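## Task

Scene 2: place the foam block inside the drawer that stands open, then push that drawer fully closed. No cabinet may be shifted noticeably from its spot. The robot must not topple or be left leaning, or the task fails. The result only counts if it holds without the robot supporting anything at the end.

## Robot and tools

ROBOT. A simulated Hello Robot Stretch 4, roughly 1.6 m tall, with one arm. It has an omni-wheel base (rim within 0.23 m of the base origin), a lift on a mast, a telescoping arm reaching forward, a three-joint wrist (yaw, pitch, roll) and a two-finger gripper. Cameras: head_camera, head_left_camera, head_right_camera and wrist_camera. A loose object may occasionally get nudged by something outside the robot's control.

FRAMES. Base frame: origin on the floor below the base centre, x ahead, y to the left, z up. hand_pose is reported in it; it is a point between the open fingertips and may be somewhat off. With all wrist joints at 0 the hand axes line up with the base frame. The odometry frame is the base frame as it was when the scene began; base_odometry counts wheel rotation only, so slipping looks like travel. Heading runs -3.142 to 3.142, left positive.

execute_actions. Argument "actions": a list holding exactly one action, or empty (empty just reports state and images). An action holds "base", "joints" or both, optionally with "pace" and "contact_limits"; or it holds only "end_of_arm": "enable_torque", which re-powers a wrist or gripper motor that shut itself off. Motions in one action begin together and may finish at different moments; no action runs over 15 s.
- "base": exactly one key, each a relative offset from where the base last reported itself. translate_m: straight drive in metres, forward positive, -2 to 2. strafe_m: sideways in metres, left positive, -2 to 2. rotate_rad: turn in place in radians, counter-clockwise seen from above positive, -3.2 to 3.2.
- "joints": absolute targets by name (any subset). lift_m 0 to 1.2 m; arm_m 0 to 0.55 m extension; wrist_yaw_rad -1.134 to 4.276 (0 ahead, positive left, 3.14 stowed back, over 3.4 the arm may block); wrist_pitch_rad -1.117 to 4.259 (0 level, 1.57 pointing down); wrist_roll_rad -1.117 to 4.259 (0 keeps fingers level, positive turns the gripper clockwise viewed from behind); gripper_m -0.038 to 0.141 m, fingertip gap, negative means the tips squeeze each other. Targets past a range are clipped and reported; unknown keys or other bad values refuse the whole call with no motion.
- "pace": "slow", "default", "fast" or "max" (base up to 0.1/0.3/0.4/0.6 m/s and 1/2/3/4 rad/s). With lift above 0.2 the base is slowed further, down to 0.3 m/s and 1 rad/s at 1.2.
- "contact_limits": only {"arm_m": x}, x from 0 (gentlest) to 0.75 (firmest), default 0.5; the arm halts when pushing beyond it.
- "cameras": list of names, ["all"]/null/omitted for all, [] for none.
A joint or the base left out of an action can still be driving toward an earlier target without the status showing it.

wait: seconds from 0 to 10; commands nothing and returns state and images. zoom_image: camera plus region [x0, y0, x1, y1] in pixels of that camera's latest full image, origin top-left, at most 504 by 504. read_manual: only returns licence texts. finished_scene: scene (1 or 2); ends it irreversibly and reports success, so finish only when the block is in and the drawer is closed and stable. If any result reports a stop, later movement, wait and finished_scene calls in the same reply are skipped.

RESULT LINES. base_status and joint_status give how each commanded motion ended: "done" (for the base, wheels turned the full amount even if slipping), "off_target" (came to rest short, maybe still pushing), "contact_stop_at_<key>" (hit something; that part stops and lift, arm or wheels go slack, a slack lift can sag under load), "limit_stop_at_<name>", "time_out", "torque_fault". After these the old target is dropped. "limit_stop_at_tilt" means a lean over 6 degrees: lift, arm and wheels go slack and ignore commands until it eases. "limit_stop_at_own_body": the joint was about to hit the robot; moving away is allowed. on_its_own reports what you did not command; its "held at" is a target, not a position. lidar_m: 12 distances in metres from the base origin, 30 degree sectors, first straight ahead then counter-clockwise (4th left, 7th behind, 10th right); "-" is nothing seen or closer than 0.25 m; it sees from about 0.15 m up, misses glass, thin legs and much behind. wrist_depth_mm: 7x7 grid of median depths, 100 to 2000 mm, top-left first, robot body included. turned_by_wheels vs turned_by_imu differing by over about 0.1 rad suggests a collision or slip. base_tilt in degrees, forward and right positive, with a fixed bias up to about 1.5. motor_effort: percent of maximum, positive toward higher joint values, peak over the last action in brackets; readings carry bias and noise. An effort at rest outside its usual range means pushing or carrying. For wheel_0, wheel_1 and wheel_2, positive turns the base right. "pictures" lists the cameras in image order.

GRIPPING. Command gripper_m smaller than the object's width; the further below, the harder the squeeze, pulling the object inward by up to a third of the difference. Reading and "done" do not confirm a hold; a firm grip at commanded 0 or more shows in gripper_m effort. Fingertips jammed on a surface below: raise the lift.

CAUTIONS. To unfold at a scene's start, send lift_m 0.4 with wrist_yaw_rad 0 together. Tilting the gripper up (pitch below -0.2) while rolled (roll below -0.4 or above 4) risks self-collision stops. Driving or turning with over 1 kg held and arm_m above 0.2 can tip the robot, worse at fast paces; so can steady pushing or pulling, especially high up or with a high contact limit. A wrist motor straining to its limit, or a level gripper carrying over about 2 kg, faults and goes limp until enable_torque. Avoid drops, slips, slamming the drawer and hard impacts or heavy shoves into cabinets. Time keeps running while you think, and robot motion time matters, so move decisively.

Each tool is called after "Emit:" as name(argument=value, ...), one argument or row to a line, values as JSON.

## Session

Emit:
execute_actions(
  actions=[],
)

Scene clock: 0.00 s.
base_odometry: x=+0.000 y=+0.000 heading=+0.000 (m, m, rad; odometry frame)
turned_by_wheels: +0.000 (rad since the last result)
turned_by_imu: +0.000 (rad since the last result)
base_tilt: forward=+0.1 right=+0.0 (deg)
lidar_m: 2.09 1.30 1.28 1.81 1.58 1.61 1.86 1.94 1.10 1.16 2.39 2.57
base_status: not commanded
joint_positions: lift_m=+0.216 arm_m=+0.000 wrist_yaw_rad=+3.108 wrist_pitch_rad=+0.017 wrist_roll_rad=+0.015 gripper_m=+0.057
joint_status: not commanded
motor_effort: lift_m=+18 arm_m=+0 wrist_yaw_rad=-1 wrist_pitch_rad=-6 wrist_roll_rad=-1 gripper_m=-4 wheel_0=+0 wheel_1=+0 wheel_2=+0 (%)
hand_pose: x=-0.1142 y=+0.0971 z=+0.3888 quat_wxyz=(+0.017, -0.008, +0.008, +1.000) (m; base frame)
wrist_depth_mm: - 137 - - 1921 1499 1336 / - 118 163 - 1808 1499 1336 / - 121 160 - 1863 1537 1336 / 109 139 257 - 1863 1576 1336 / 216 - - - 1808 1576 1366 / 732 1499 201 1255 1078 1205 1205 / 544 960 891 108 946 831 866
pictures: head_camera, head_left_camera, head_right_camera, wrist_camera
Images, in order (width x height): head_camera 420x560, head_left_camera 420x672, head_right_camera 420x672, wrist_camera 616x392.

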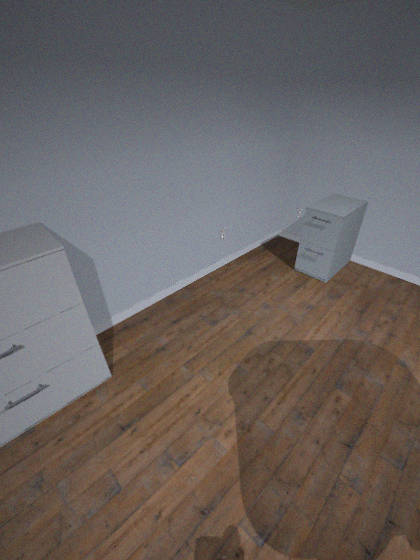

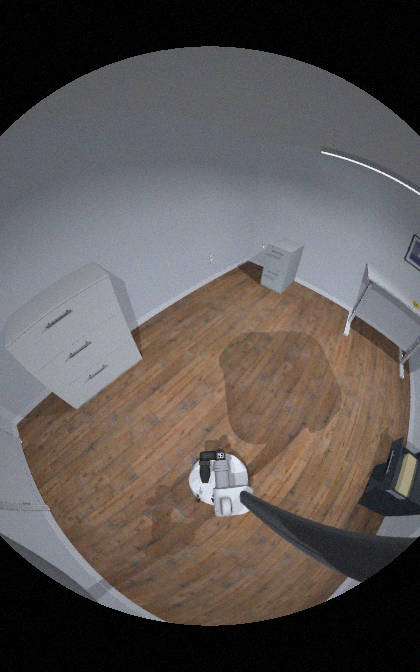

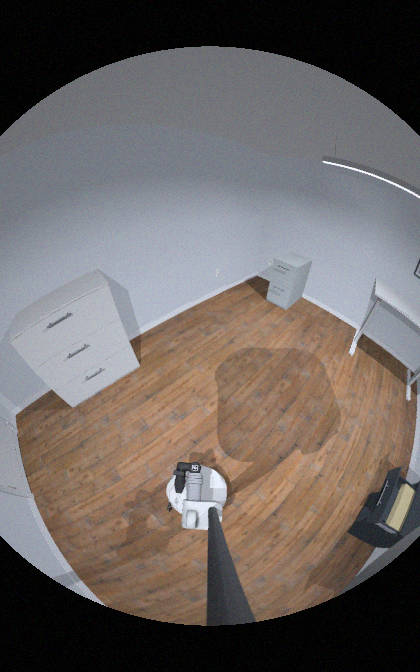

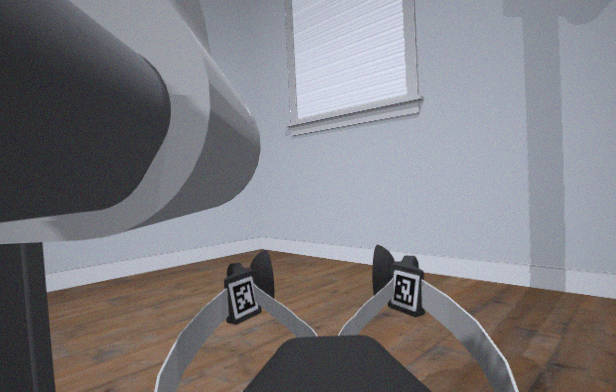

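Emit:
execute_actions(
  actions=[
    {"base":{"rotate_rad":-1.12},"pace":"max"},
  ],
  cameras=["head_camera","head_right_camera"],
)

Scene clock: 1.63 s.
base_odometry: x=+0.000 y=+0.000 heading=-1.120 (m, m, rad; odometry frame)
turned_by_wheels: -1.120 (rad since the last result)
turned_by_imu: -1.135 (rad since the last result)
base_tilt: forward=+0.2 right=-0.1 (deg)
lidar_m: 2.39 2.57 2.22 1.30 1.28 1.96 1.59 1.59 1.79 1.97 1.13 1.14
base_status: done
joint_positions: lift_m=+0.216 arm_m=+0.000 wrist_yaw_rad=+3.108 wrist_pitch_rad=+0.017 wrist_roll_rad=+0.015 gripper_m=+0.057
joint_status: not commanded
motor_effort: lift_m=+18(18) arm_m=+0(0) wrist_yaw_rad=+0(1) wrist_pitch_rad=-7(8) wrist_roll_rad=+0(1) gripper_m=-3(3) wheel_0=+0(7) wheel_1=-1(9) wheel_2=-1(9) (%)
hand_pose: x=-0.1142 y=+0.0971 z=+0.3888 quat_wxyz=(+0.017, -0.008, +0.008, +1.000) (m; base frame)
wrist_depth_mm: - 137 1756 1808 1983 - 1756 / - 118 163 1863 - - 1756 / - 121 161 1863 - - 1708 / 109 139 257 1808 - - 1756 / 216 1618 1661 1808 - - 1756 / 732 1397 201 1255 1098 1229 1205 / 539 960 878 108 931 831 854
pictures: head_camera, head_right_camera
Images, in order (width x height): head_camera 420x560, head_right_camera 420x672.

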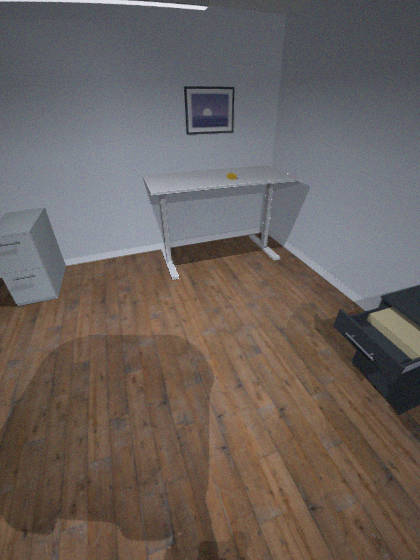

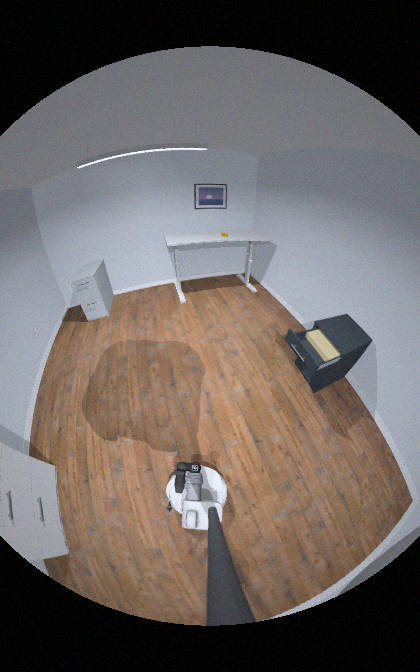

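Emit:
zoom_image(
  camera="head_camera",
  region=[130, 150, 320, 290],
)

Emit:
zoom_image(
  camera="head_camera",
  region=[310, 270, 420, 420],
)

Region (130, 150, 320, 290) of head_camera's 420x560 image, scaled by 2.653, with more detail than that image has; it fills the top 371 rows of this view, and the rest is white.

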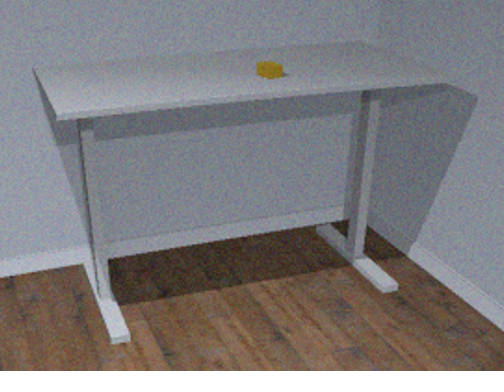

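Region (310, 270, 420, 420) of head_camera's 420x560 image, scaled by 3.360, with more detail than that image has; it fills the left 370 columns of this view, and the rest is white.

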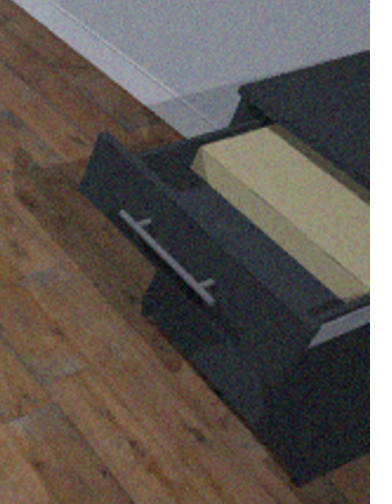

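Emit:
execute_actions(
  actions=[
    {"base":{"translate_m":2.0},"joints":{"lift_m":1.1,"wrist_yaw_rad":0,"gripper_m":0.13},"pace":"max"},
  ],
  cameras=["head_camera","head_right_camera","head_left_camera"],
)

Scene clock: 7.10 s.
base_odometry: x=+0.871 y=-1.800 heading=-1.120 (m, m, rad; odometry frame)
turned_by_wheels: +0.000 (rad since the last result)
turned_by_imu: -0.005 (rad since the last result)
base_tilt: forward=+0.1 right=-0.1 (deg)
lidar_m: 0.46 0.45 0.51 1.55 2.48 2.53 3.51 1.09 1.18 1.26 1.04 0.55
base_status: done
joint_positions: lift_m=+1.100 arm_m=+0.000 wrist_yaw_rad=+0.000 wrist_pitch_rad=+0.017 wrist_roll_rad=+0.015 gripper_m=+0.130
joint_status: all done
motor_effort: lift_m=+19(21) arm_m=+0(0) wrist_yaw_rad=-1(8) wrist_pitch_rad=-7(5) wrist_roll_rad=+1(2) gripper_m=+1(10) wheel_0=-2(7) wheel_1=-2(8) wheel_2=+0(14) (%)
hand_pose: x=+0.4596 y=-0.0873 z=+1.2732 quat_wxyz=(+1.000, +0.007, +0.009, +0.000) (m; base frame)
wrist_depth_mm: 931 960 1025 1118 1205 1308 1098 / 904 976 1025 1098 1229 1308 1118 / 931 960 1025 1098 1205 1336 1138 / 917 991 1060 1138 1255 1366 1138 / 946 976 1078 1118 1229 1308 1160 / 946 991 960 1098 946 904 1042 / 820 759 788 108 798 715 723
pictures: head_camera, head_left_camera, head_right_camera
Images, in order (width x height): head_camera 420x560, head_left_camera 420x672, head_right_camera 420x672.

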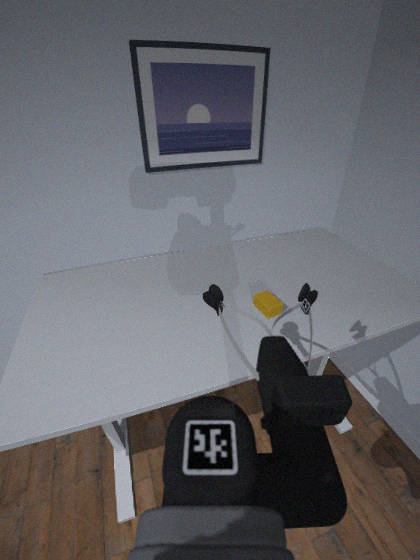

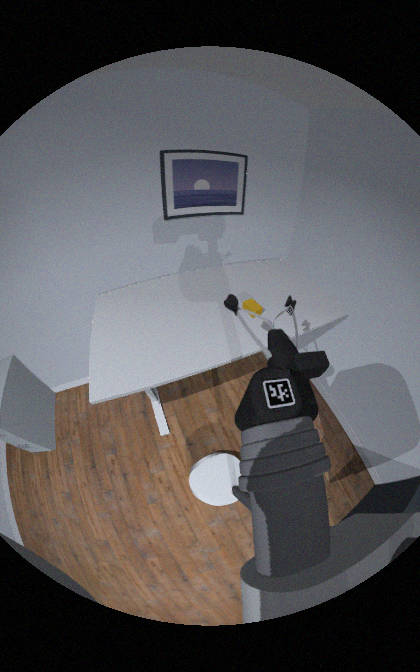

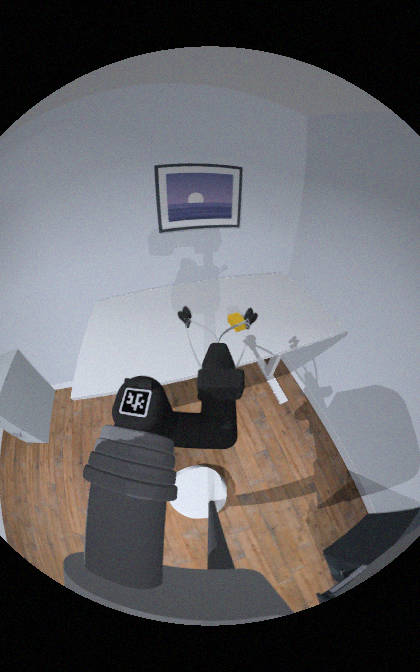

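Emit:
zoom_image(
  camera="head_camera",
  region=[240, 275, 300, 325],
)

Region (240, 275, 300, 325) of head_camera's 420x560 image, scaled by 8.400, with more detail than that image has.

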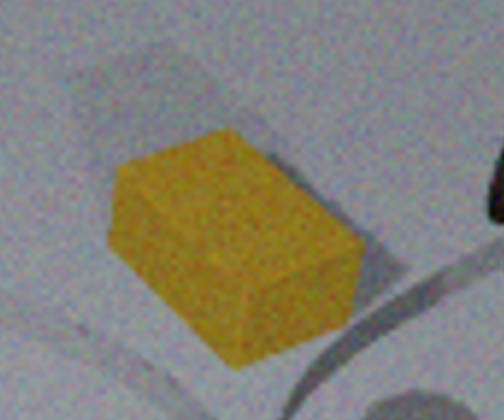

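Emit:
execute_actions(
  actions=[
    {"base":{"translate_m":0.2},"joints":{"arm_m":0.48,"wrist_pitch_rad":1.2,"wrist_yaw_rad":-1.035,"gripper_m":0.141},"pace":"max"},
  ],
  cameras=["head_right_camera","wrist_camera"],
)

Scene clock: 10.83 s.
base_odometry: x=+0.958 y=-1.980 heading=-1.120 (m, m, rad; odometry frame)
turned_by_wheels: +0.000 (rad since the last result)
turned_by_imu: -0.001 (rad since the last result)
base_tilt: forward=+0.2 right=-0.1 (deg)
lidar_m: 0.25 0.26 0.30 0.52 2.53 2.72 3.70 1.28 1.38 1.21 0.63 0.32
base_status: done
joint_positions: lift_m=+1.100 arm_m=+0.479 wrist_yaw_rad=-1.035 wrist_pitch_rad=+1.201 wrist_roll_rad=+0.015 gripper_m=+0.141
joint_status: all done
motor_effort: lift_m=+19(19) arm_m=+7(12) wrist_yaw_rad=-1(7) wrist_pitch_rad=-2(1) wrist_roll_rad=+0(1) gripper_m=-1(1) wheel_0=+1(4) wheel_1=+1(5) wheel_2=+2(10) (%)
hand_pose: x=+0.6278 y=-0.1344 z=+1.0092 quat_wxyz=(+0.715, +0.285, +0.488, -0.412) (m; base frame)
wrist_depth_mm: 384 377 373 368 366 364 362 / 357 355 347 347 345 340 338 / 336 332 329 329 325 320 319 / 314 312 310 309 257 304 303 / 298 297 294 290 244 248 285 / 283 279 273 277 268 270 272 / 271 267 266 108 264 259 259
pictures: head_right_camera, wrist_camera
Images, in order (width x height): head_right_camera 420x672, wrist_camera 616x392.

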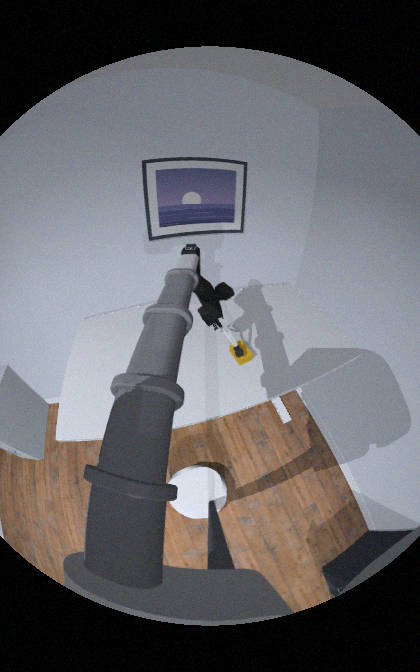

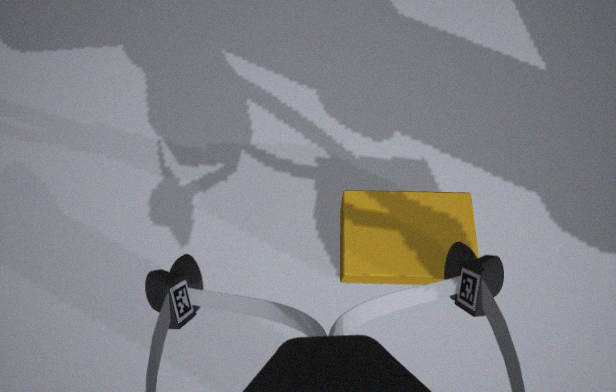

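Emit:
execute_actions(
  actions=[
    {"base":{"strafe_m":-0.054},"joints":{"arm_m":0.449,"wrist_yaw_rad":-1.09},"pace":"fast"},
  ],
  cameras=["wrist_camera"],
)

Scene clock: 12.67 s.
base_odometry: x=+0.910 y=-2.004 heading=-1.120 (m, m, rad; odometry frame)
turned_by_wheels: +0.000 (rad since the last result)
turned_by_imu: +0.000 (rad since the last result)
base_tilt: forward=+0.1 right=+0.0 (deg)
lidar_m: 0.26 0.26 0.30 0.54 2.61 2.75 3.69 1.24 1.32 1.15 0.70 0.35
base_status: done
joint_positions: lift_m=+1.100 arm_m=+0.450 wrist_yaw_rad=-1.090 wrist_pitch_rad=+1.201 wrist_roll_rad=+0.015 gripper_m=+0.141
joint_status: all done
motor_effort: lift_m=+19(19) arm_m=-7(9) wrist_yaw_rad=+0(6) wrist_pitch_rad=-3(1) wrist_roll_rad=-3(2) gripper_m=-2(1) wheel_0=-1(9) wheel_1=+0(9) wheel_2=+1(0) (%)
hand_pose: x=+0.5919 y=-0.1329 z=+1.0091 quat_wxyz=(+0.703, +0.298, +0.480, -0.431) (m; base frame)
wrist_depth_mm: 382 375 375 368 366 364 366 / 355 357 351 347 345 342 340 / 336 330 330 327 324 322 319 / 317 315 310 309 304 304 303 / 300 297 294 248 287 287 287 / 283 279 242 236 238 270 273 / 271 267 267 108 265 262 259
pictures: wrist_camera
Images, in order (width x height): wrist_camera 616x392.

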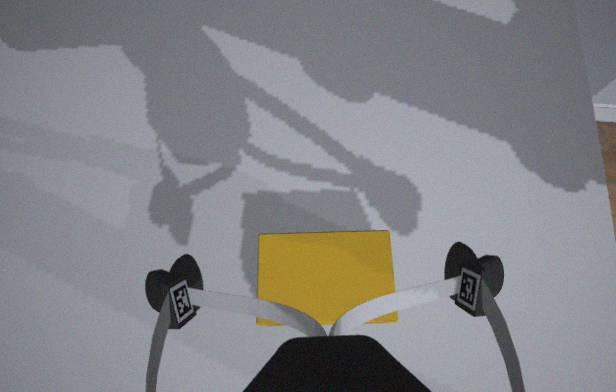

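Emit:
execute_actions(
  actions=[
    {"joints":{"lift_m":1.064,"gripper_m":0.115},"pace":"fast"},
  ],
  cameras=[],
)

Emit:
execute_actions(
  actions=[
    {"joints":{"gripper_m":0.055}},
  ],
  cameras=["wrist_camera"],
)

Scene clock: 14.17 s.
base_odometry: x=+0.910 y=-2.004 heading=-1.120 (m, m, rad; odometry frame)
turned_by_wheels: +0.000 (rad since the last result)
turned_by_imu: +0.000 (rad since the last result)
base_tilt: forward=+0.2 right=+0.0 (deg)
lidar_m: 0.28 0.26 0.30 0.53 2.59 2.75 3.67 1.25 1.36 1.17 0.67 0.36
base_status: not commanded
joint_positions: lift_m=+1.064 arm_m=+0.450 wrist_yaw_rad=-1.090 wrist_pitch_rad=+1.201 wrist_roll_rad=+0.015 gripper_m=+0.115
joint_status: all done
motor_effort: lift_m=+15(19) arm_m=-7(7) wrist_yaw_rad=-1(1) wrist_pitch_rad=-2(2) wrist_roll_rad=+0(1) gripper_m=-1(1) wheel_0=-1(1) wheel_1=+0(0) wheel_2=+1(1) (%)
hand_pose: x=+0.5919 y=-0.1329 z=+0.9735 quat_wxyz=(+0.703, +0.298, +0.480, -0.431) (m; base frame)
wrist_depth_mm: 338 330 327 324 322 319 315 / 317 312 306 306 303 298 296 / 294 293 290 286 286 282 279 / 277 276 273 268 270 265 262 / 263 262 259 211 213 252 251 / 248 248 200 202 200 235 240 / 236 233 235 108 231 227 228
pictures: none
No camera images: the call's "cameras" was empty. Leave "cameras" out to get every camera's image.

Scene clock: 15.63 s.
base_odometry: x=+0.910 y=-2.004 heading=-1.120 (m, m, rad; odometry frame)
turned_by_wheels: +0.000 (rad since the last result)
turned_by_imu: +0.000 (rad since the last result)
base_tilt: forward=+0.2 right=+0.0 (deg)
lidar_m: 0.27 0.26 0.31 0.53 2.60 2.74 3.70 1.23 1.34 1.15 0.68 0.35
base_status: not commanded
joint_positions: lift_m=+1.064 arm_m=+0.450 wrist_yaw_rad=-1.090 wrist_pitch_rad=+1.201 wrist_roll_rad=+0.015 gripper_m=+0.055
joint_status: all done
motor_effort: lift_m=+15(15) arm_m=-7(7) wrist_yaw_rad=-1(1) wrist_pitch_rad=-4(5) wrist_roll_rad=-1(0) gripper_m=-13(10) wheel_0=-1(1) wheel_1=+0(0) wheel_2=+0(1) (%)
hand_pose: x=+0.5919 y=-0.1329 z=+0.9735 quat_wxyz=(+0.703, +0.298, +0.480, -0.431) (m; base frame)
wrist_depth_mm: 336 330 327 325 320 320 315 / 314 307 307 303 301 300 297 / 294 291 289 286 285 282 281 / 277 273 273 271 268 266 265 / 263 260 255 200 202 252 251 / 248 247 189 192 190 236 238 / 237 232 234 108 229 227 228
pictures: wrist_camera
Images, in order (width x height): wrist_camera 616x392.

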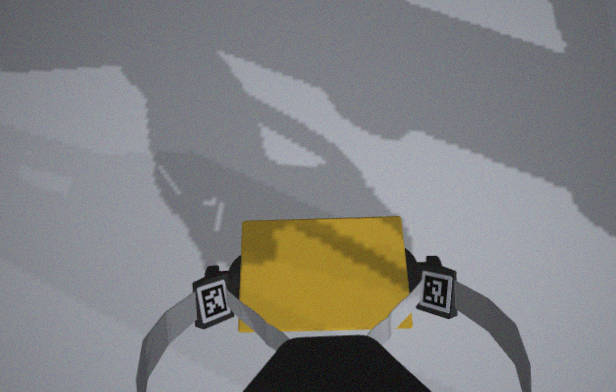

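Emit:
execute_actions(
  actions=[
    {"base":{"translate_m":-1.44},"joints":{"lift_m":1.10},"pace":"fast"},
  ],
  cameras=["wrist_camera"],
)

Emit:
execute_actions(
  actions=[
    {"base":{"rotate_rad":-1.225},"joints":{"lift_m":0.82,"wrist_yaw_rad":0,"arm_m":0.42},"pace":"fast"},
  ],
  cameras=["wrist_camera","head_camera"],
)

Scene clock: 21.80 s.
base_odometry: x=+0.283 y=-0.708 heading=-1.121 (m, m, rad; odometry frame)
turned_by_wheels: +0.000 (rad since the last result)
turned_by_imu: +0.003 (rad since the last result)
base_tilt: forward=+0.1 right=+0.0 (deg)
lidar_m: 1.67 1.66 2.07 2.13 1.65 1.79 2.31 2.29 2.01 0.70 0.68 1.81
base_status: done
joint_positions: lift_m=+1.100 arm_m=+0.450 wrist_yaw_rad=-1.090 wrist_pitch_rad=+1.201 wrist_roll_rad=+0.015 gripper_m=+0.055
joint_status: all done
motor_effort: lift_m=+20(22) arm_m=-7(7) wrist_yaw_rad=-1(0) wrist_pitch_rad=-2(1) wrist_roll_rad=+0(2) gripper_m=-15(14) wheel_0=-1(4) wheel_1=+0(5) wheel_2=-2(10) (%)
hand_pose: x=+0.5919 y=-0.1329 z=+1.0090 quat_wxyz=(+0.703, +0.298, +0.480, -0.431) (m; base frame)
wrist_depth_mm: 1618 1618 1618 1537 1537 976 831 / 1576 1499 1576 1499 1499 1160 842 / 1464 1464 1430 1366 1366 1366 798 / 1336 1366 1336 1366 1308 1281 1281 / 1281 1308 1255 201 202 1229 1205 / 1205 1205 189 191 190 1160 1160 / 1138 1138 1138 108 1138 1118 1118
pictures: wrist_camera
Images, in order (width x height): wrist_camera 616x392.

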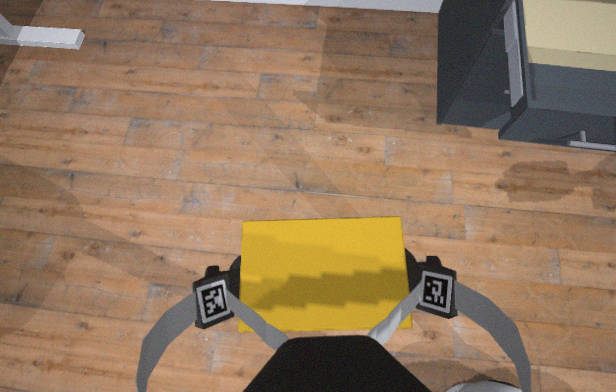

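Scene clock: 24.03 s.
base_odometry: x=+0.283 y=-0.708 heading=-2.345 (m, m, rad; odometry frame)
turned_by_wheels: -1.225 (rad since the last result)
turned_by_imu: -1.241 (rad since the last result)
base_tilt: forward=+0.2 right=+0.0 (deg)
lidar_m: 0.69 1.71 1.74 1.65 2.07 2.21 1.67 1.67 2.38 2.28 2.35 0.76
base_status: done
joint_positions: lift_m=+0.820 arm_m=+0.421 wrist_yaw_rad=+0.000 wrist_pitch_rad=+1.201 wrist_roll_rad=+0.015 gripper_m=+0.055
joint_status: all done
motor_effort: lift_m=+16(21) arm_m=-7(11) wrist_yaw_rad=-1(6) wrist_pitch_rad=-3(2) wrist_roll_rad=-1(1) gripper_m=-12(11) wheel_0=+1(6) wheel_1=-1(6) wheel_2=+1(7) (%)
hand_pose: x=+0.6964 y=-0.0874 z=+0.7294 quat_wxyz=(+0.825, +0.006, +0.565, -0.004) (m; base frame)
wrist_depth_mm: 1205 1182 500 492 484 1182 1182 / 1182 1160 469 466 462 1138 1118 / 1138 1098 496 488 488 1078 1060 / 1042 477 466 466 455 991 1008 / 991 424 338 202 202 382 917 / 931 931 189 191 190 878 891 / 904 891 891 108 866 842 866
pictures: head_camera, wrist_camera
Images, in order (width x height): head_camera 420x560, wrist_camera 616x392.

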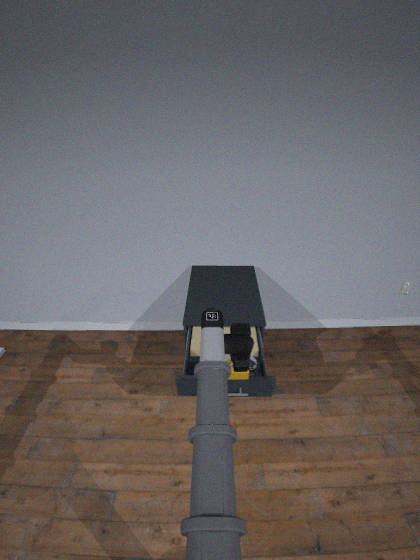

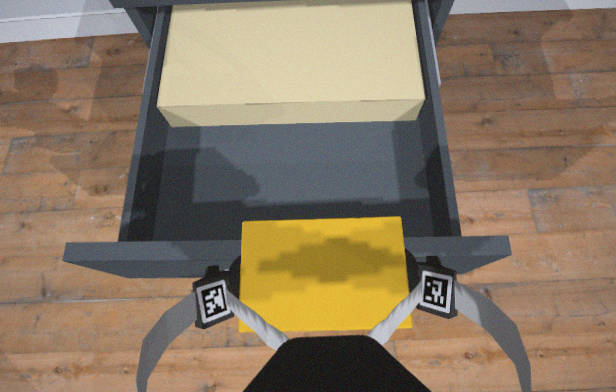

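Emit:
execute_actions(
  actions=[
    {"base":{"translate_m":0.14},"joints":{"lift_m":0.77},"pace":"fast"},
  ],
  cameras=[],
)

Emit:
execute_actions(
  actions=[
    {"joints":{"lift_m":0.64},"pace":"fast"},
  ],
  cameras=["wrist_camera","head_right_camera"],
)

Scene clock: 26.23 s.
base_odometry: x=+0.185 y=-0.808 heading=-2.345 (m, m, rad; odometry frame)
turned_by_wheels: +0.000 (rad since the last result)
turned_by_imu: +0.000 (rad since the last result)
base_tilt: forward=+0.2 right=+0.0 (deg)
lidar_m: 0.55 1.55 1.72 1.64 2.14 2.35 1.79 1.84 2.40 2.26 2.14 0.61
base_status: done
joint_positions: lift_m=+0.770 arm_m=+0.421 wrist_yaw_rad=+0.000 wrist_pitch_rad=+1.201 wrist_roll_rad=+0.015 gripper_m=+0.055
joint_status: all done
motor_effort: lift_m=+16(14) arm_m=-7(7) wrist_yaw_rad=-1(1) wrist_pitch_rad=-1(4) wrist_roll_rad=-2(0) gripper_m=-14(13) wheel_0=+0(7) wheel_1=+1(6) wheel_2=+2(8) (%)
hand_pose: x=+0.6964 y=-0.0874 z=+0.6794 quat_wxyz=(+0.825, +0.006, +0.565, -0.004) (m; base frame)
wrist_depth_mm: 1008 345 342 336 334 330 1078 / 1138 399 399 397 397 413 1060 / 1060 387 384 382 377 976 976 / 991 375 370 366 364 917 931 / 931 392 387 200 202 384 904 / 891 370 188 191 190 312 854 / 842 343 355 108 349 317 831
pictures: none
No camera images: the call's "cameras" was empty. Leave "cameras" out to get every camera's image.

Scene clock: 27.53 s.
base_odometry: x=+0.185 y=-0.808 heading=-2.345 (m, m, rad; odometry frame)
turned_by_wheels: +0.000 (rad since the last result)
turned_by_imu: +0.000 (rad since the last result)
base_tilt: forward=+0.1 right=-0.1 (deg)
lidar_m: 0.57 1.56 1.71 1.65 2.16 2.35 1.80 1.84 2.42 2.30 2.15 0.61
base_status: not commanded
joint_positions: lift_m=+0.640 arm_m=+0.421 wrist_yaw_rad=+0.000 wrist_pitch_rad=+1.201 wrist_roll_rad=+0.015 gripper_m=+0.055
joint_status: all done
motor_effort: lift_m=+16(14) arm_m=-7(7) wrist_yaw_rad=-1(1) wrist_pitch_rad=-3(3) wrist_roll_rad=-1(0) gripper_m=-13(14) wheel_0=+0(0) wheel_1=+1(1) wheel_2=+2(3) (%)
hand_pose: x=+0.6964 y=-0.0874 z=+0.5494 quat_wxyz=(+0.825, +0.006, +0.565, -0.004) (m; base frame)
wrist_depth_mm: 271 271 266 264 260 257 976 / 256 253 250 248 245 243 891 / 248 251 252 253 254 255 236 / 271 279 277 276 271 270 224 / 263 264 260 200 202 254 224 / 252 252 188 191 190 237 220 / 240 237 238 108 234 229 220
pictures: head_right_camera, wrist_camera
Images, in order (width x height): head_right_camera 420x672, wrist_camera 616x392.

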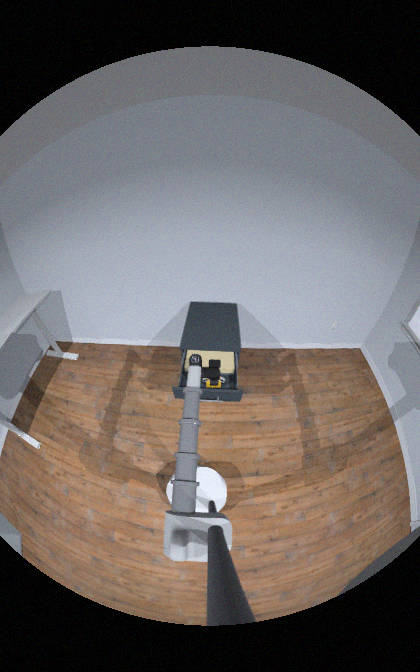

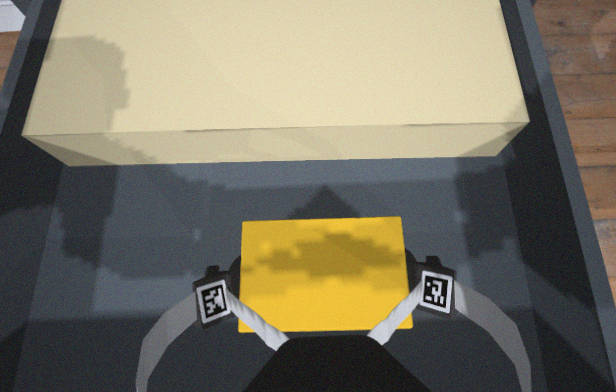

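Emit:
execute_actions(
  actions=[
    {"joints":{"lift_m":0.634,"gripper_m":0.115},"pace":"fast"},
  ],
  cameras=["wrist_camera"],
)

Scene clock: 29.10 s.
base_odometry: x=+0.185 y=-0.808 heading=-2.345 (m, m, rad; odometry frame)
turned_by_wheels: +0.000 (rad since the last result)
turned_by_imu: +0.000 (rad since the last result)
base_tilt: forward=+0.2 right=+0.0 (deg)
lidar_m: 0.54 1.58 1.72 1.65 2.11 2.35 1.78 1.84 2.40 2.27 2.16 0.60
base_status: not commanded
joint_positions: lift_m=+0.634 arm_m=+0.421 wrist_yaw_rad=+0.000 wrist_pitch_rad=+1.201 wrist_roll_rad=+0.015 gripper_m=+0.115
joint_status: all done
motor_effort: lift_m=+16(16) arm_m=-7(7) wrist_yaw_rad=-1(1) wrist_pitch_rad=-3(3) wrist_roll_rad=-1(1) gripper_m=-2(10) wheel_0=+0(0) wheel_1=+1(0) wheel_2=+3(3) (%)
hand_pose: x=+0.6963 y=-0.0874 z=+0.5434 quat_wxyz=(+0.825, +0.006, +0.565, -0.004) (m; base frame)
wrist_depth_mm: 262 262 260 256 254 250 976 / 247 247 243 241 237 237 891 / 246 252 253 254 253 254 236 / 271 273 272 267 266 262 224 / 257 258 252 208 211 249 219 / 246 246 198 200 199 234 219 / 235 233 233 108 229 225 216
pictures: wrist_camera
Images, in order (width x height): wrist_camera 616x392.

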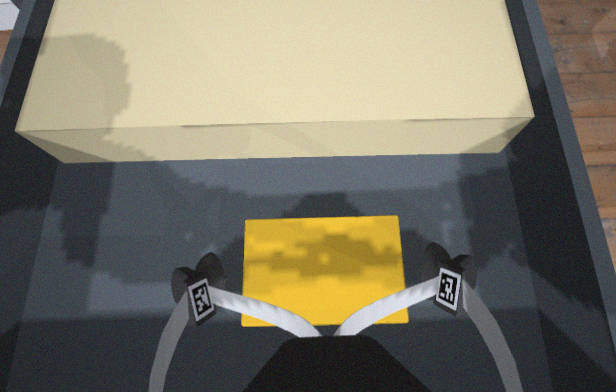

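Emit:
execute_actions(
  actions=[
    {"joints":{"lift_m":0.75},"pace":"max"},
  ],
  cameras=[],
)

Emit:
execute_actions(
  actions=[
    {"base":{"strafe_m":0.03},"joints":{"arm_m":0.04,"gripper_m":0.03,"wrist_pitch_rad":0.6},"pace":"max"},
  ],
  cameras=[],
)

Emit:
execute_actions(
  actions=[
    {"joints":{"lift_m":0.423,"wrist_pitch_rad":0.0,"gripper_m":0.0},"pace":"max"},
  ],
  cameras=["wrist_camera","head_camera"],
)

Scene clock: 30.47 s.
base_odometry: x=+0.185 y=-0.808 heading=-2.345 (m, m, rad; odometry frame)
turned_by_wheels: +0.000 (rad since the last result)
turned_by_imu: +0.000 (rad since the last result)
base_tilt: forward=+0.2 right=+0.0 (deg)
lidar_m: 0.55 1.55 1.73 1.65 2.15 2.35 1.80 1.82 2.40 2.29 2.15 0.60
base_status: not commanded
joint_positions: lift_m=+0.750 arm_m=+0.421 wrist_yaw_rad=+0.000 wrist_pitch_rad=+1.201 wrist_roll_rad=+0.015 gripper_m=+0.115
joint_status: all done
motor_effort: lift_m=+19(24) arm_m=-7(7) wrist_yaw_rad=+0(1) wrist_pitch_rad=-3(4) wrist_roll_rad=-1(0) gripper_m=-2(0) wheel_0=+0(0) wheel_1=+1(1) wheel_2=+2(2) (%)
hand_pose: x=+0.6964 y=-0.0874 z=+0.6591 quat_wxyz=(+0.825, +0.006, +0.565, -0.004) (m; base frame)
wrist_depth_mm: 329 319 315 317 312 309 1078 / 1078 384 382 382 375 392 1025 / 1008 366 362 357 357 946 946 / 976 353 362 359 364 368 917 / 904 373 375 370 368 340 878 / 866 355 202 312 342 291 831 / 798 340 340 108 336 324 788
pictures: none
No camera images: the call's "cameras" was empty. Leave "cameras" out to get every camera's image.

Scene clock: 32.23 s.
base_odometry: x=+0.206 y=-0.829 heading=-2.345 (m, m, rad; odometry frame)
turned_by_wheels: +0.000 (rad since the last result)
turned_by_imu: +0.000 (rad since the last result)
base_tilt: forward=+0.2 right=-0.1 (deg)
lidar_m: 0.54 1.56 1.69 1.62 2.11 2.36 1.82 1.83 2.43 2.29 2.14 0.56
base_status: done
joint_positions: lift_m=+0.750 arm_m=+0.041 wrist_yaw_rad=+0.000 wrist_pitch_rad=+0.602 wrist_roll_rad=+0.015 gripper_m=+0.030
joint_status: all done
motor_effort: lift_m=+19(20) arm_m=-7(12) wrist_yaw_rad=-1(2) wrist_pitch_rad=-5(8) wrist_roll_rad=-2(1) gripper_m=-5(3) wheel_0=+0(9) wheel_1=+1(9) wheel_2=+1(2) (%)
hand_pose: x=+0.4499 y=-0.0875 z=+0.7647 quat_wxyz=(+0.955, +0.007, +0.297, -0.002) (m; base frame)
wrist_depth_mm: 1118 1138 1138 1138 1138 1138 1160 / 1229 1229 1182 891 917 1255 1229 / 1336 1336 750 723 707 1366 1366 / 1464 1499 676 647 634 1430 1430 / 1430 1366 569 539 544 1255 1281 / 1182 1138 442 439 191 473 1078 / 1008 1008 960 108 991 917 946
pictures: none
No camera images: the call's "cameras" was empty. Leave "cameras" out to get every camera's image.

Scene clock: 33.67 s.
base_odometry: x=+0.206 y=-0.829 heading=-2.345 (m, m, rad; odometry frame)
turned_by_wheels: +0.000 (rad since the last result)
turned_by_imu: +0.000 (rad since the last result)
base_tilt: forward=+0.2 right=+0.0 (deg)
lidar_m: 0.56 1.57 1.68 1.63 2.13 2.33 1.84 1.82 2.42 2.31 2.13 0.58
base_status: not commanded
joint_positions: lift_m=+0.423 arm_m=+0.041 wrist_yaw_rad=+0.000 wrist_pitch_rad=+0.002 wrist_roll_rad=+0.015 gripper_m=+0.000
joint_status: all done
motor_effort: lift_m=+17(15) arm_m=-7(7) wrist_yaw_rad=+0(1) wrist_pitch_rad=-9(9) wrist_roll_rad=-1(1) gripper_m=-6(6) wheel_0=+0(0) wheel_1=+1(1) wheel_2=+1(1) (%)
hand_pose: x=+0.5006 y=-0.0874 z=+0.6006 quat_wxyz=(+1.000, +0.007, +0.001, +0.000) (m; base frame)
wrist_depth_mm: 1255 1255 1229 1205 1205 1182 1205 / 1255 1255 1229 1229 1205 1229 1255 / 1229 1229 1255 1255 1255 1205 1205 / 1281 1229 1229 1182 991 1229 1205 / 1281 324 320 315 312 307 778 / 1281 325 319 202 185 310 768 / 1255 327 324 108 314 309 1182
pictures: head_camera, wrist_camera
Images, in order (width x height): head_camera 420x560, wrist_camera 616x392.

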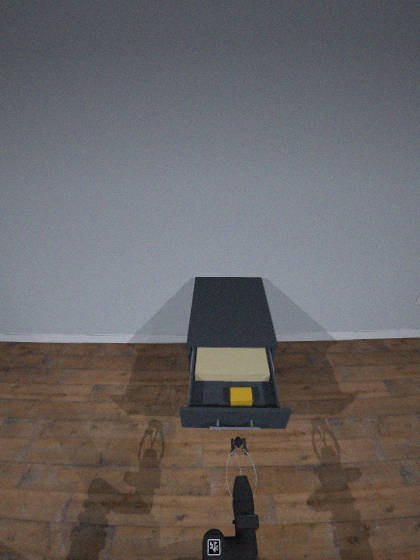

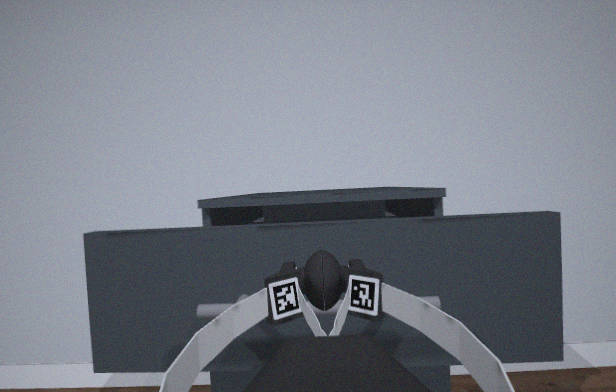

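Emit:
execute_actions(
  actions=[
    {"joints":{"arm_m":0.116},"pace":"fast"},
  ],
  cameras=[],
)

Emit:
execute_actions(
  actions=[
    {"joints":{"arm_m":0.38},"pace":"default","contact_limits":{"arm_m":0.35}},
  ],
  cameras=["wrist_camera","head_camera"],
)

Scene clock: 35.00 s.
base_odometry: x=+0.206 y=-0.829 heading=-2.345 (m, m, rad; odometry frame)
turned_by_wheels: +0.000 (rad since the last result)
turned_by_imu: +0.000 (rad since the last result)
base_tilt: forward=+0.2 right=+0.0 (deg)
lidar_m: 0.56 1.56 1.70 1.62 2.15 2.35 1.81 1.82 2.45 2.32 2.16 0.56
base_status: not commanded
joint_positions: lift_m=+0.423 arm_m=+0.115 wrist_yaw_rad=+0.000 wrist_pitch_rad=+0.002 wrist_roll_rad=+0.015 gripper_m=+0.000
joint_status: all done
motor_effort: lift_m=+17(17) arm_m=+7(7) wrist_yaw_rad=-1(1) wrist_pitch_rad=-6(8) wrist_roll_rad=-1(1) gripper_m=-3(4) wheel_0=+0(0) wheel_1=+1(1) wheel_2=+1(1) (%)
hand_pose: x=+0.5741 y=-0.0874 z=+0.6007 quat_wxyz=(+1.000, +0.007, +0.001, +0.000) (m; base frame)
wrist_depth_mm: 1138 1160 1160 1160 1160 1138 1138 / 1160 1160 1160 1160 1160 1138 1138 / 1182 1160 1138 1160 1138 1138 1118 / 1205 1160 1182 1118 1098 1160 1138 / 254 248 246 241 239 236 234 / 252 250 246 202 186 237 236 / 253 250 216 108 208 237 236
pictures: none
No camera images: the call's "cameras" was empty. Leave "cameras" out to get every camera's image.

Scene clock: 36.90 s.
base_odometry: x=+0.206 y=-0.829 heading=-2.345 (m, m, rad; odometry frame)
turned_by_wheels: +0.000 (rad since the last result)
turned_by_imu: +0.000 (rad since the last result)
base_tilt: forward=+0.2 right=-0.1 (deg)
lidar_m: 0.83 1.57 1.70 1.63 2.12 2.36 1.81 1.85 2.41 2.32 2.13 0.87
base_status: not commanded
joint_positions: lift_m=+0.423 arm_m=+0.379 wrist_yaw_rad=+0.000 wrist_pitch_rad=+0.002 wrist_roll_rad=+0.015 gripper_m=+0.000
joint_status: all done
motor_effort: lift_m=+17(17) arm_m=+7(10) wrist_yaw_rad=+0(11) wrist_pitch_rad=-4(8) wrist_roll_rad=+0(1) gripper_m=-4(6) wheel_0=+1(1) wheel_1=+2(2) wheel_2=-1(2) (%)
contact_limits: arm_m 0.35
hand_pose: x=+0.8381 y=-0.0875 z=+0.6008 quat_wxyz=(+1.000, +0.007, +0.001, +0.000) (m; base frame)
wrist_depth_mm: 891 904 878 891 878 891 866 / 904 891 891 891 878 878 891 / 904 891 904 904 891 878 891 / 904 891 904 462 750 449 580 / 264 254 249 248 244 242 238 / 258 254 251 203 185 241 241 / 259 256 216 108 244 242 241
pictures: head_camera, wrist_camera
Images, in order (width x height): head_camera 420x560, wrist_camera 616x392.

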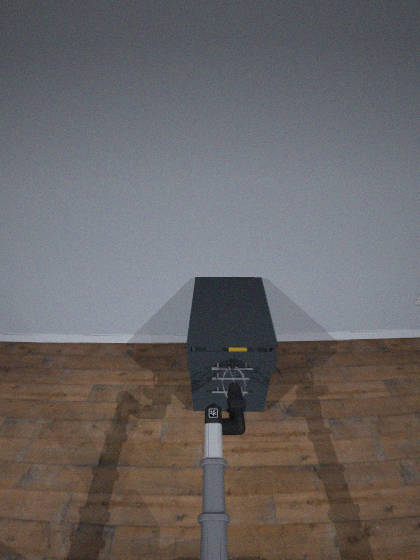

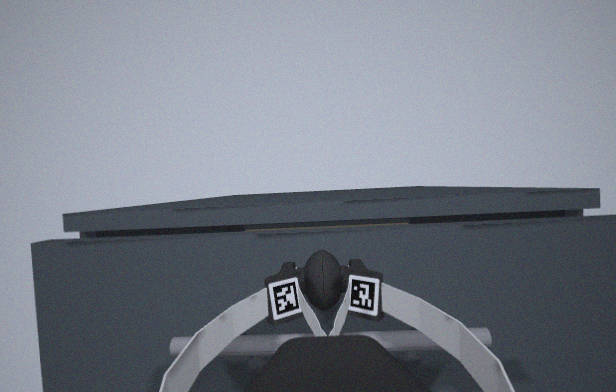

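Emit:
execute_actions(
  actions=[
    {"joints":{"arm_m":0.43},"pace":"slow","contact_limits":{"arm_m":0.3}},
  ],
  cameras=["wrist_camera","head_left_camera"],
)

Scene clock: 38.87 s.
base_odometry: x=+0.206 y=-0.829 heading=-2.345 (m, m, rad; odometry frame)
turned_by_wheels: +0.000 (rad since the last result)
turned_by_imu: +0.000 (rad since the last result)
base_tilt: forward=+0.1 right=+0.0 (deg)
lidar_m: 0.84 1.57 1.69 1.62 2.15 2.35 1.83 1.82 2.44 2.31 2.15 0.94
base_status: not commanded
joint_positions: lift_m=+0.423 arm_m=+0.428 wrist_yaw_rad=-0.003 wrist_pitch_rad=+0.002 wrist_roll_rad=+0.015 gripper_m=+0.000
joint_status: all done
motor_effort: lift_m=+17(17) arm_m=+10(12) wrist_yaw_rad=+6(7) wrist_pitch_rad=-4(6) wrist_roll_rad=+1(1) gripper_m=-4(5) wheel_0=+1(1) wheel_1=+2(2) wheel_2=+0(1) (%)
contact_limits: arm_m 0.3
hand_pose: x=+0.8873 y=-0.0882 z=+0.6008 quat_wxyz=(+1.000, +0.008, +0.001, -0.001) (m; base frame)
wrist_depth_mm: 866 842 842 831 842 820 820 / 842 854 854 842 854 842 820 / 854 854 842 842 854 842 831 / 854 866 854 459 319 242 580 / 245 243 239 236 233 230 229 / 245 242 240 203 186 233 229 / 247 243 206 108 204 216 231
pictures: head_left_camera, wrist_camera
Images, in order (width x height): head_left_camera 420x672, wrist_camera 616x392.

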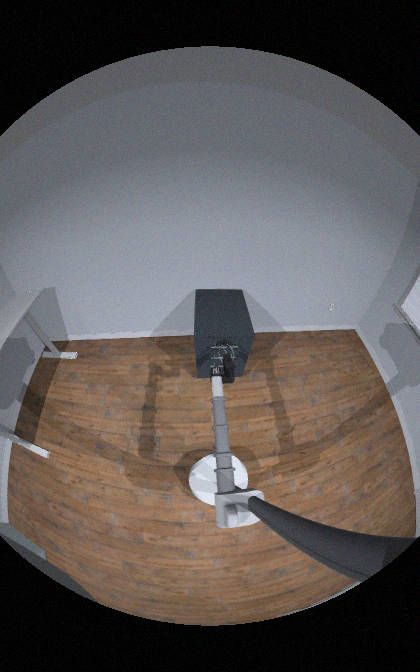

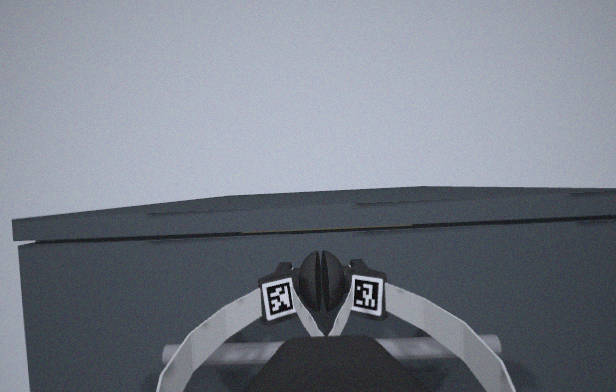

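Emit:
execute_actions(
  actions=[
    {"joints":{"arm_m":0.28},"pace":"max"},
  ],
  cameras=["wrist_camera","head_camera"],
)

Emit:
zoom_image(
  camera="wrist_camera",
  region=[100, 170, 560, 392],
)

Scene clock: 40.37 s.
base_odometry: x=+0.206 y=-0.829 heading=-2.345 (m, m, rad; odometry frame)
turned_by_wheels: +0.000 (rad since the last result)
turned_by_imu: +0.000 (rad since the last result)
base_tilt: forward=+0.1 right=+0.0 (deg)
lidar_m: 0.86 1.55 1.71 1.61 2.12 2.36 1.84 1.84 2.44 2.33 2.14 0.91
base_status: not commanded
joint_positions: lift_m=+0.423 arm_m=+0.281 wrist_yaw_rad=+0.000 wrist_pitch_rad=+0.002 wrist_roll_rad=+0.015 gripper_m=+0.000
joint_status: all done
motor_effort: lift_m=+17(17) arm_m=-7(9) wrist_yaw_rad=-1(7) wrist_pitch_rad=-6(8) wrist_roll_rad=+0(1) gripper_m=-4(4) wheel_0=+1(1) wheel_1=+2(2) wheel_2=+0(1) (%)
hand_pose: x=+0.7406 y=-0.0875 z=+0.6006 quat_wxyz=(+1.000, +0.007, +0.001, +0.000) (m; base frame)
wrist_depth_mm: 1008 976 991 991 976 946 991 / 1008 991 991 976 976 960 960 / 1008 991 991 991 991 976 991 / 1008 1008 1008 466 382 377 991 / 1025 392 392 382 377 377 1025 / 1025 1025 387 203 185 377 991 / 1025 1025 389 108 379 375 991
pictures: head_camera, wrist_camera
Images, in order (width x height): head_camera 420x560, wrist_camera 616x392.

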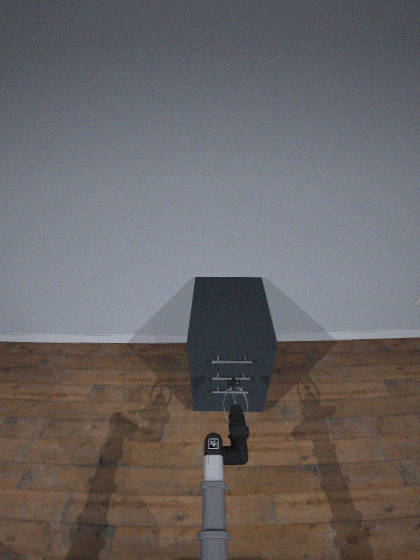

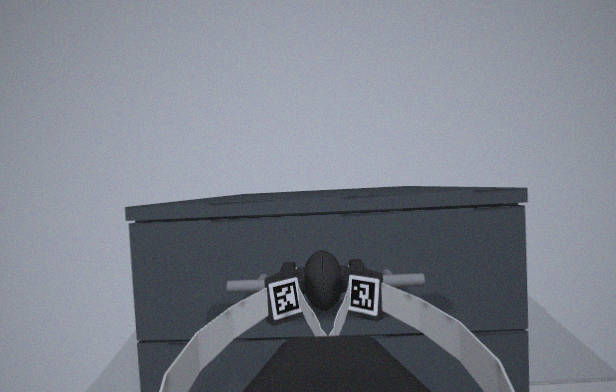

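Region (100, 170, 560, 392) of wrist_camera's 616x392 image, scaled by 1.096; it fills the top 243 rows of this view, and the rest is white.

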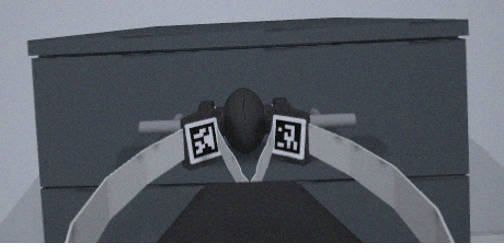

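Emit:
finished_scene(
  scene=2,
)

The scene is finished: the task was done.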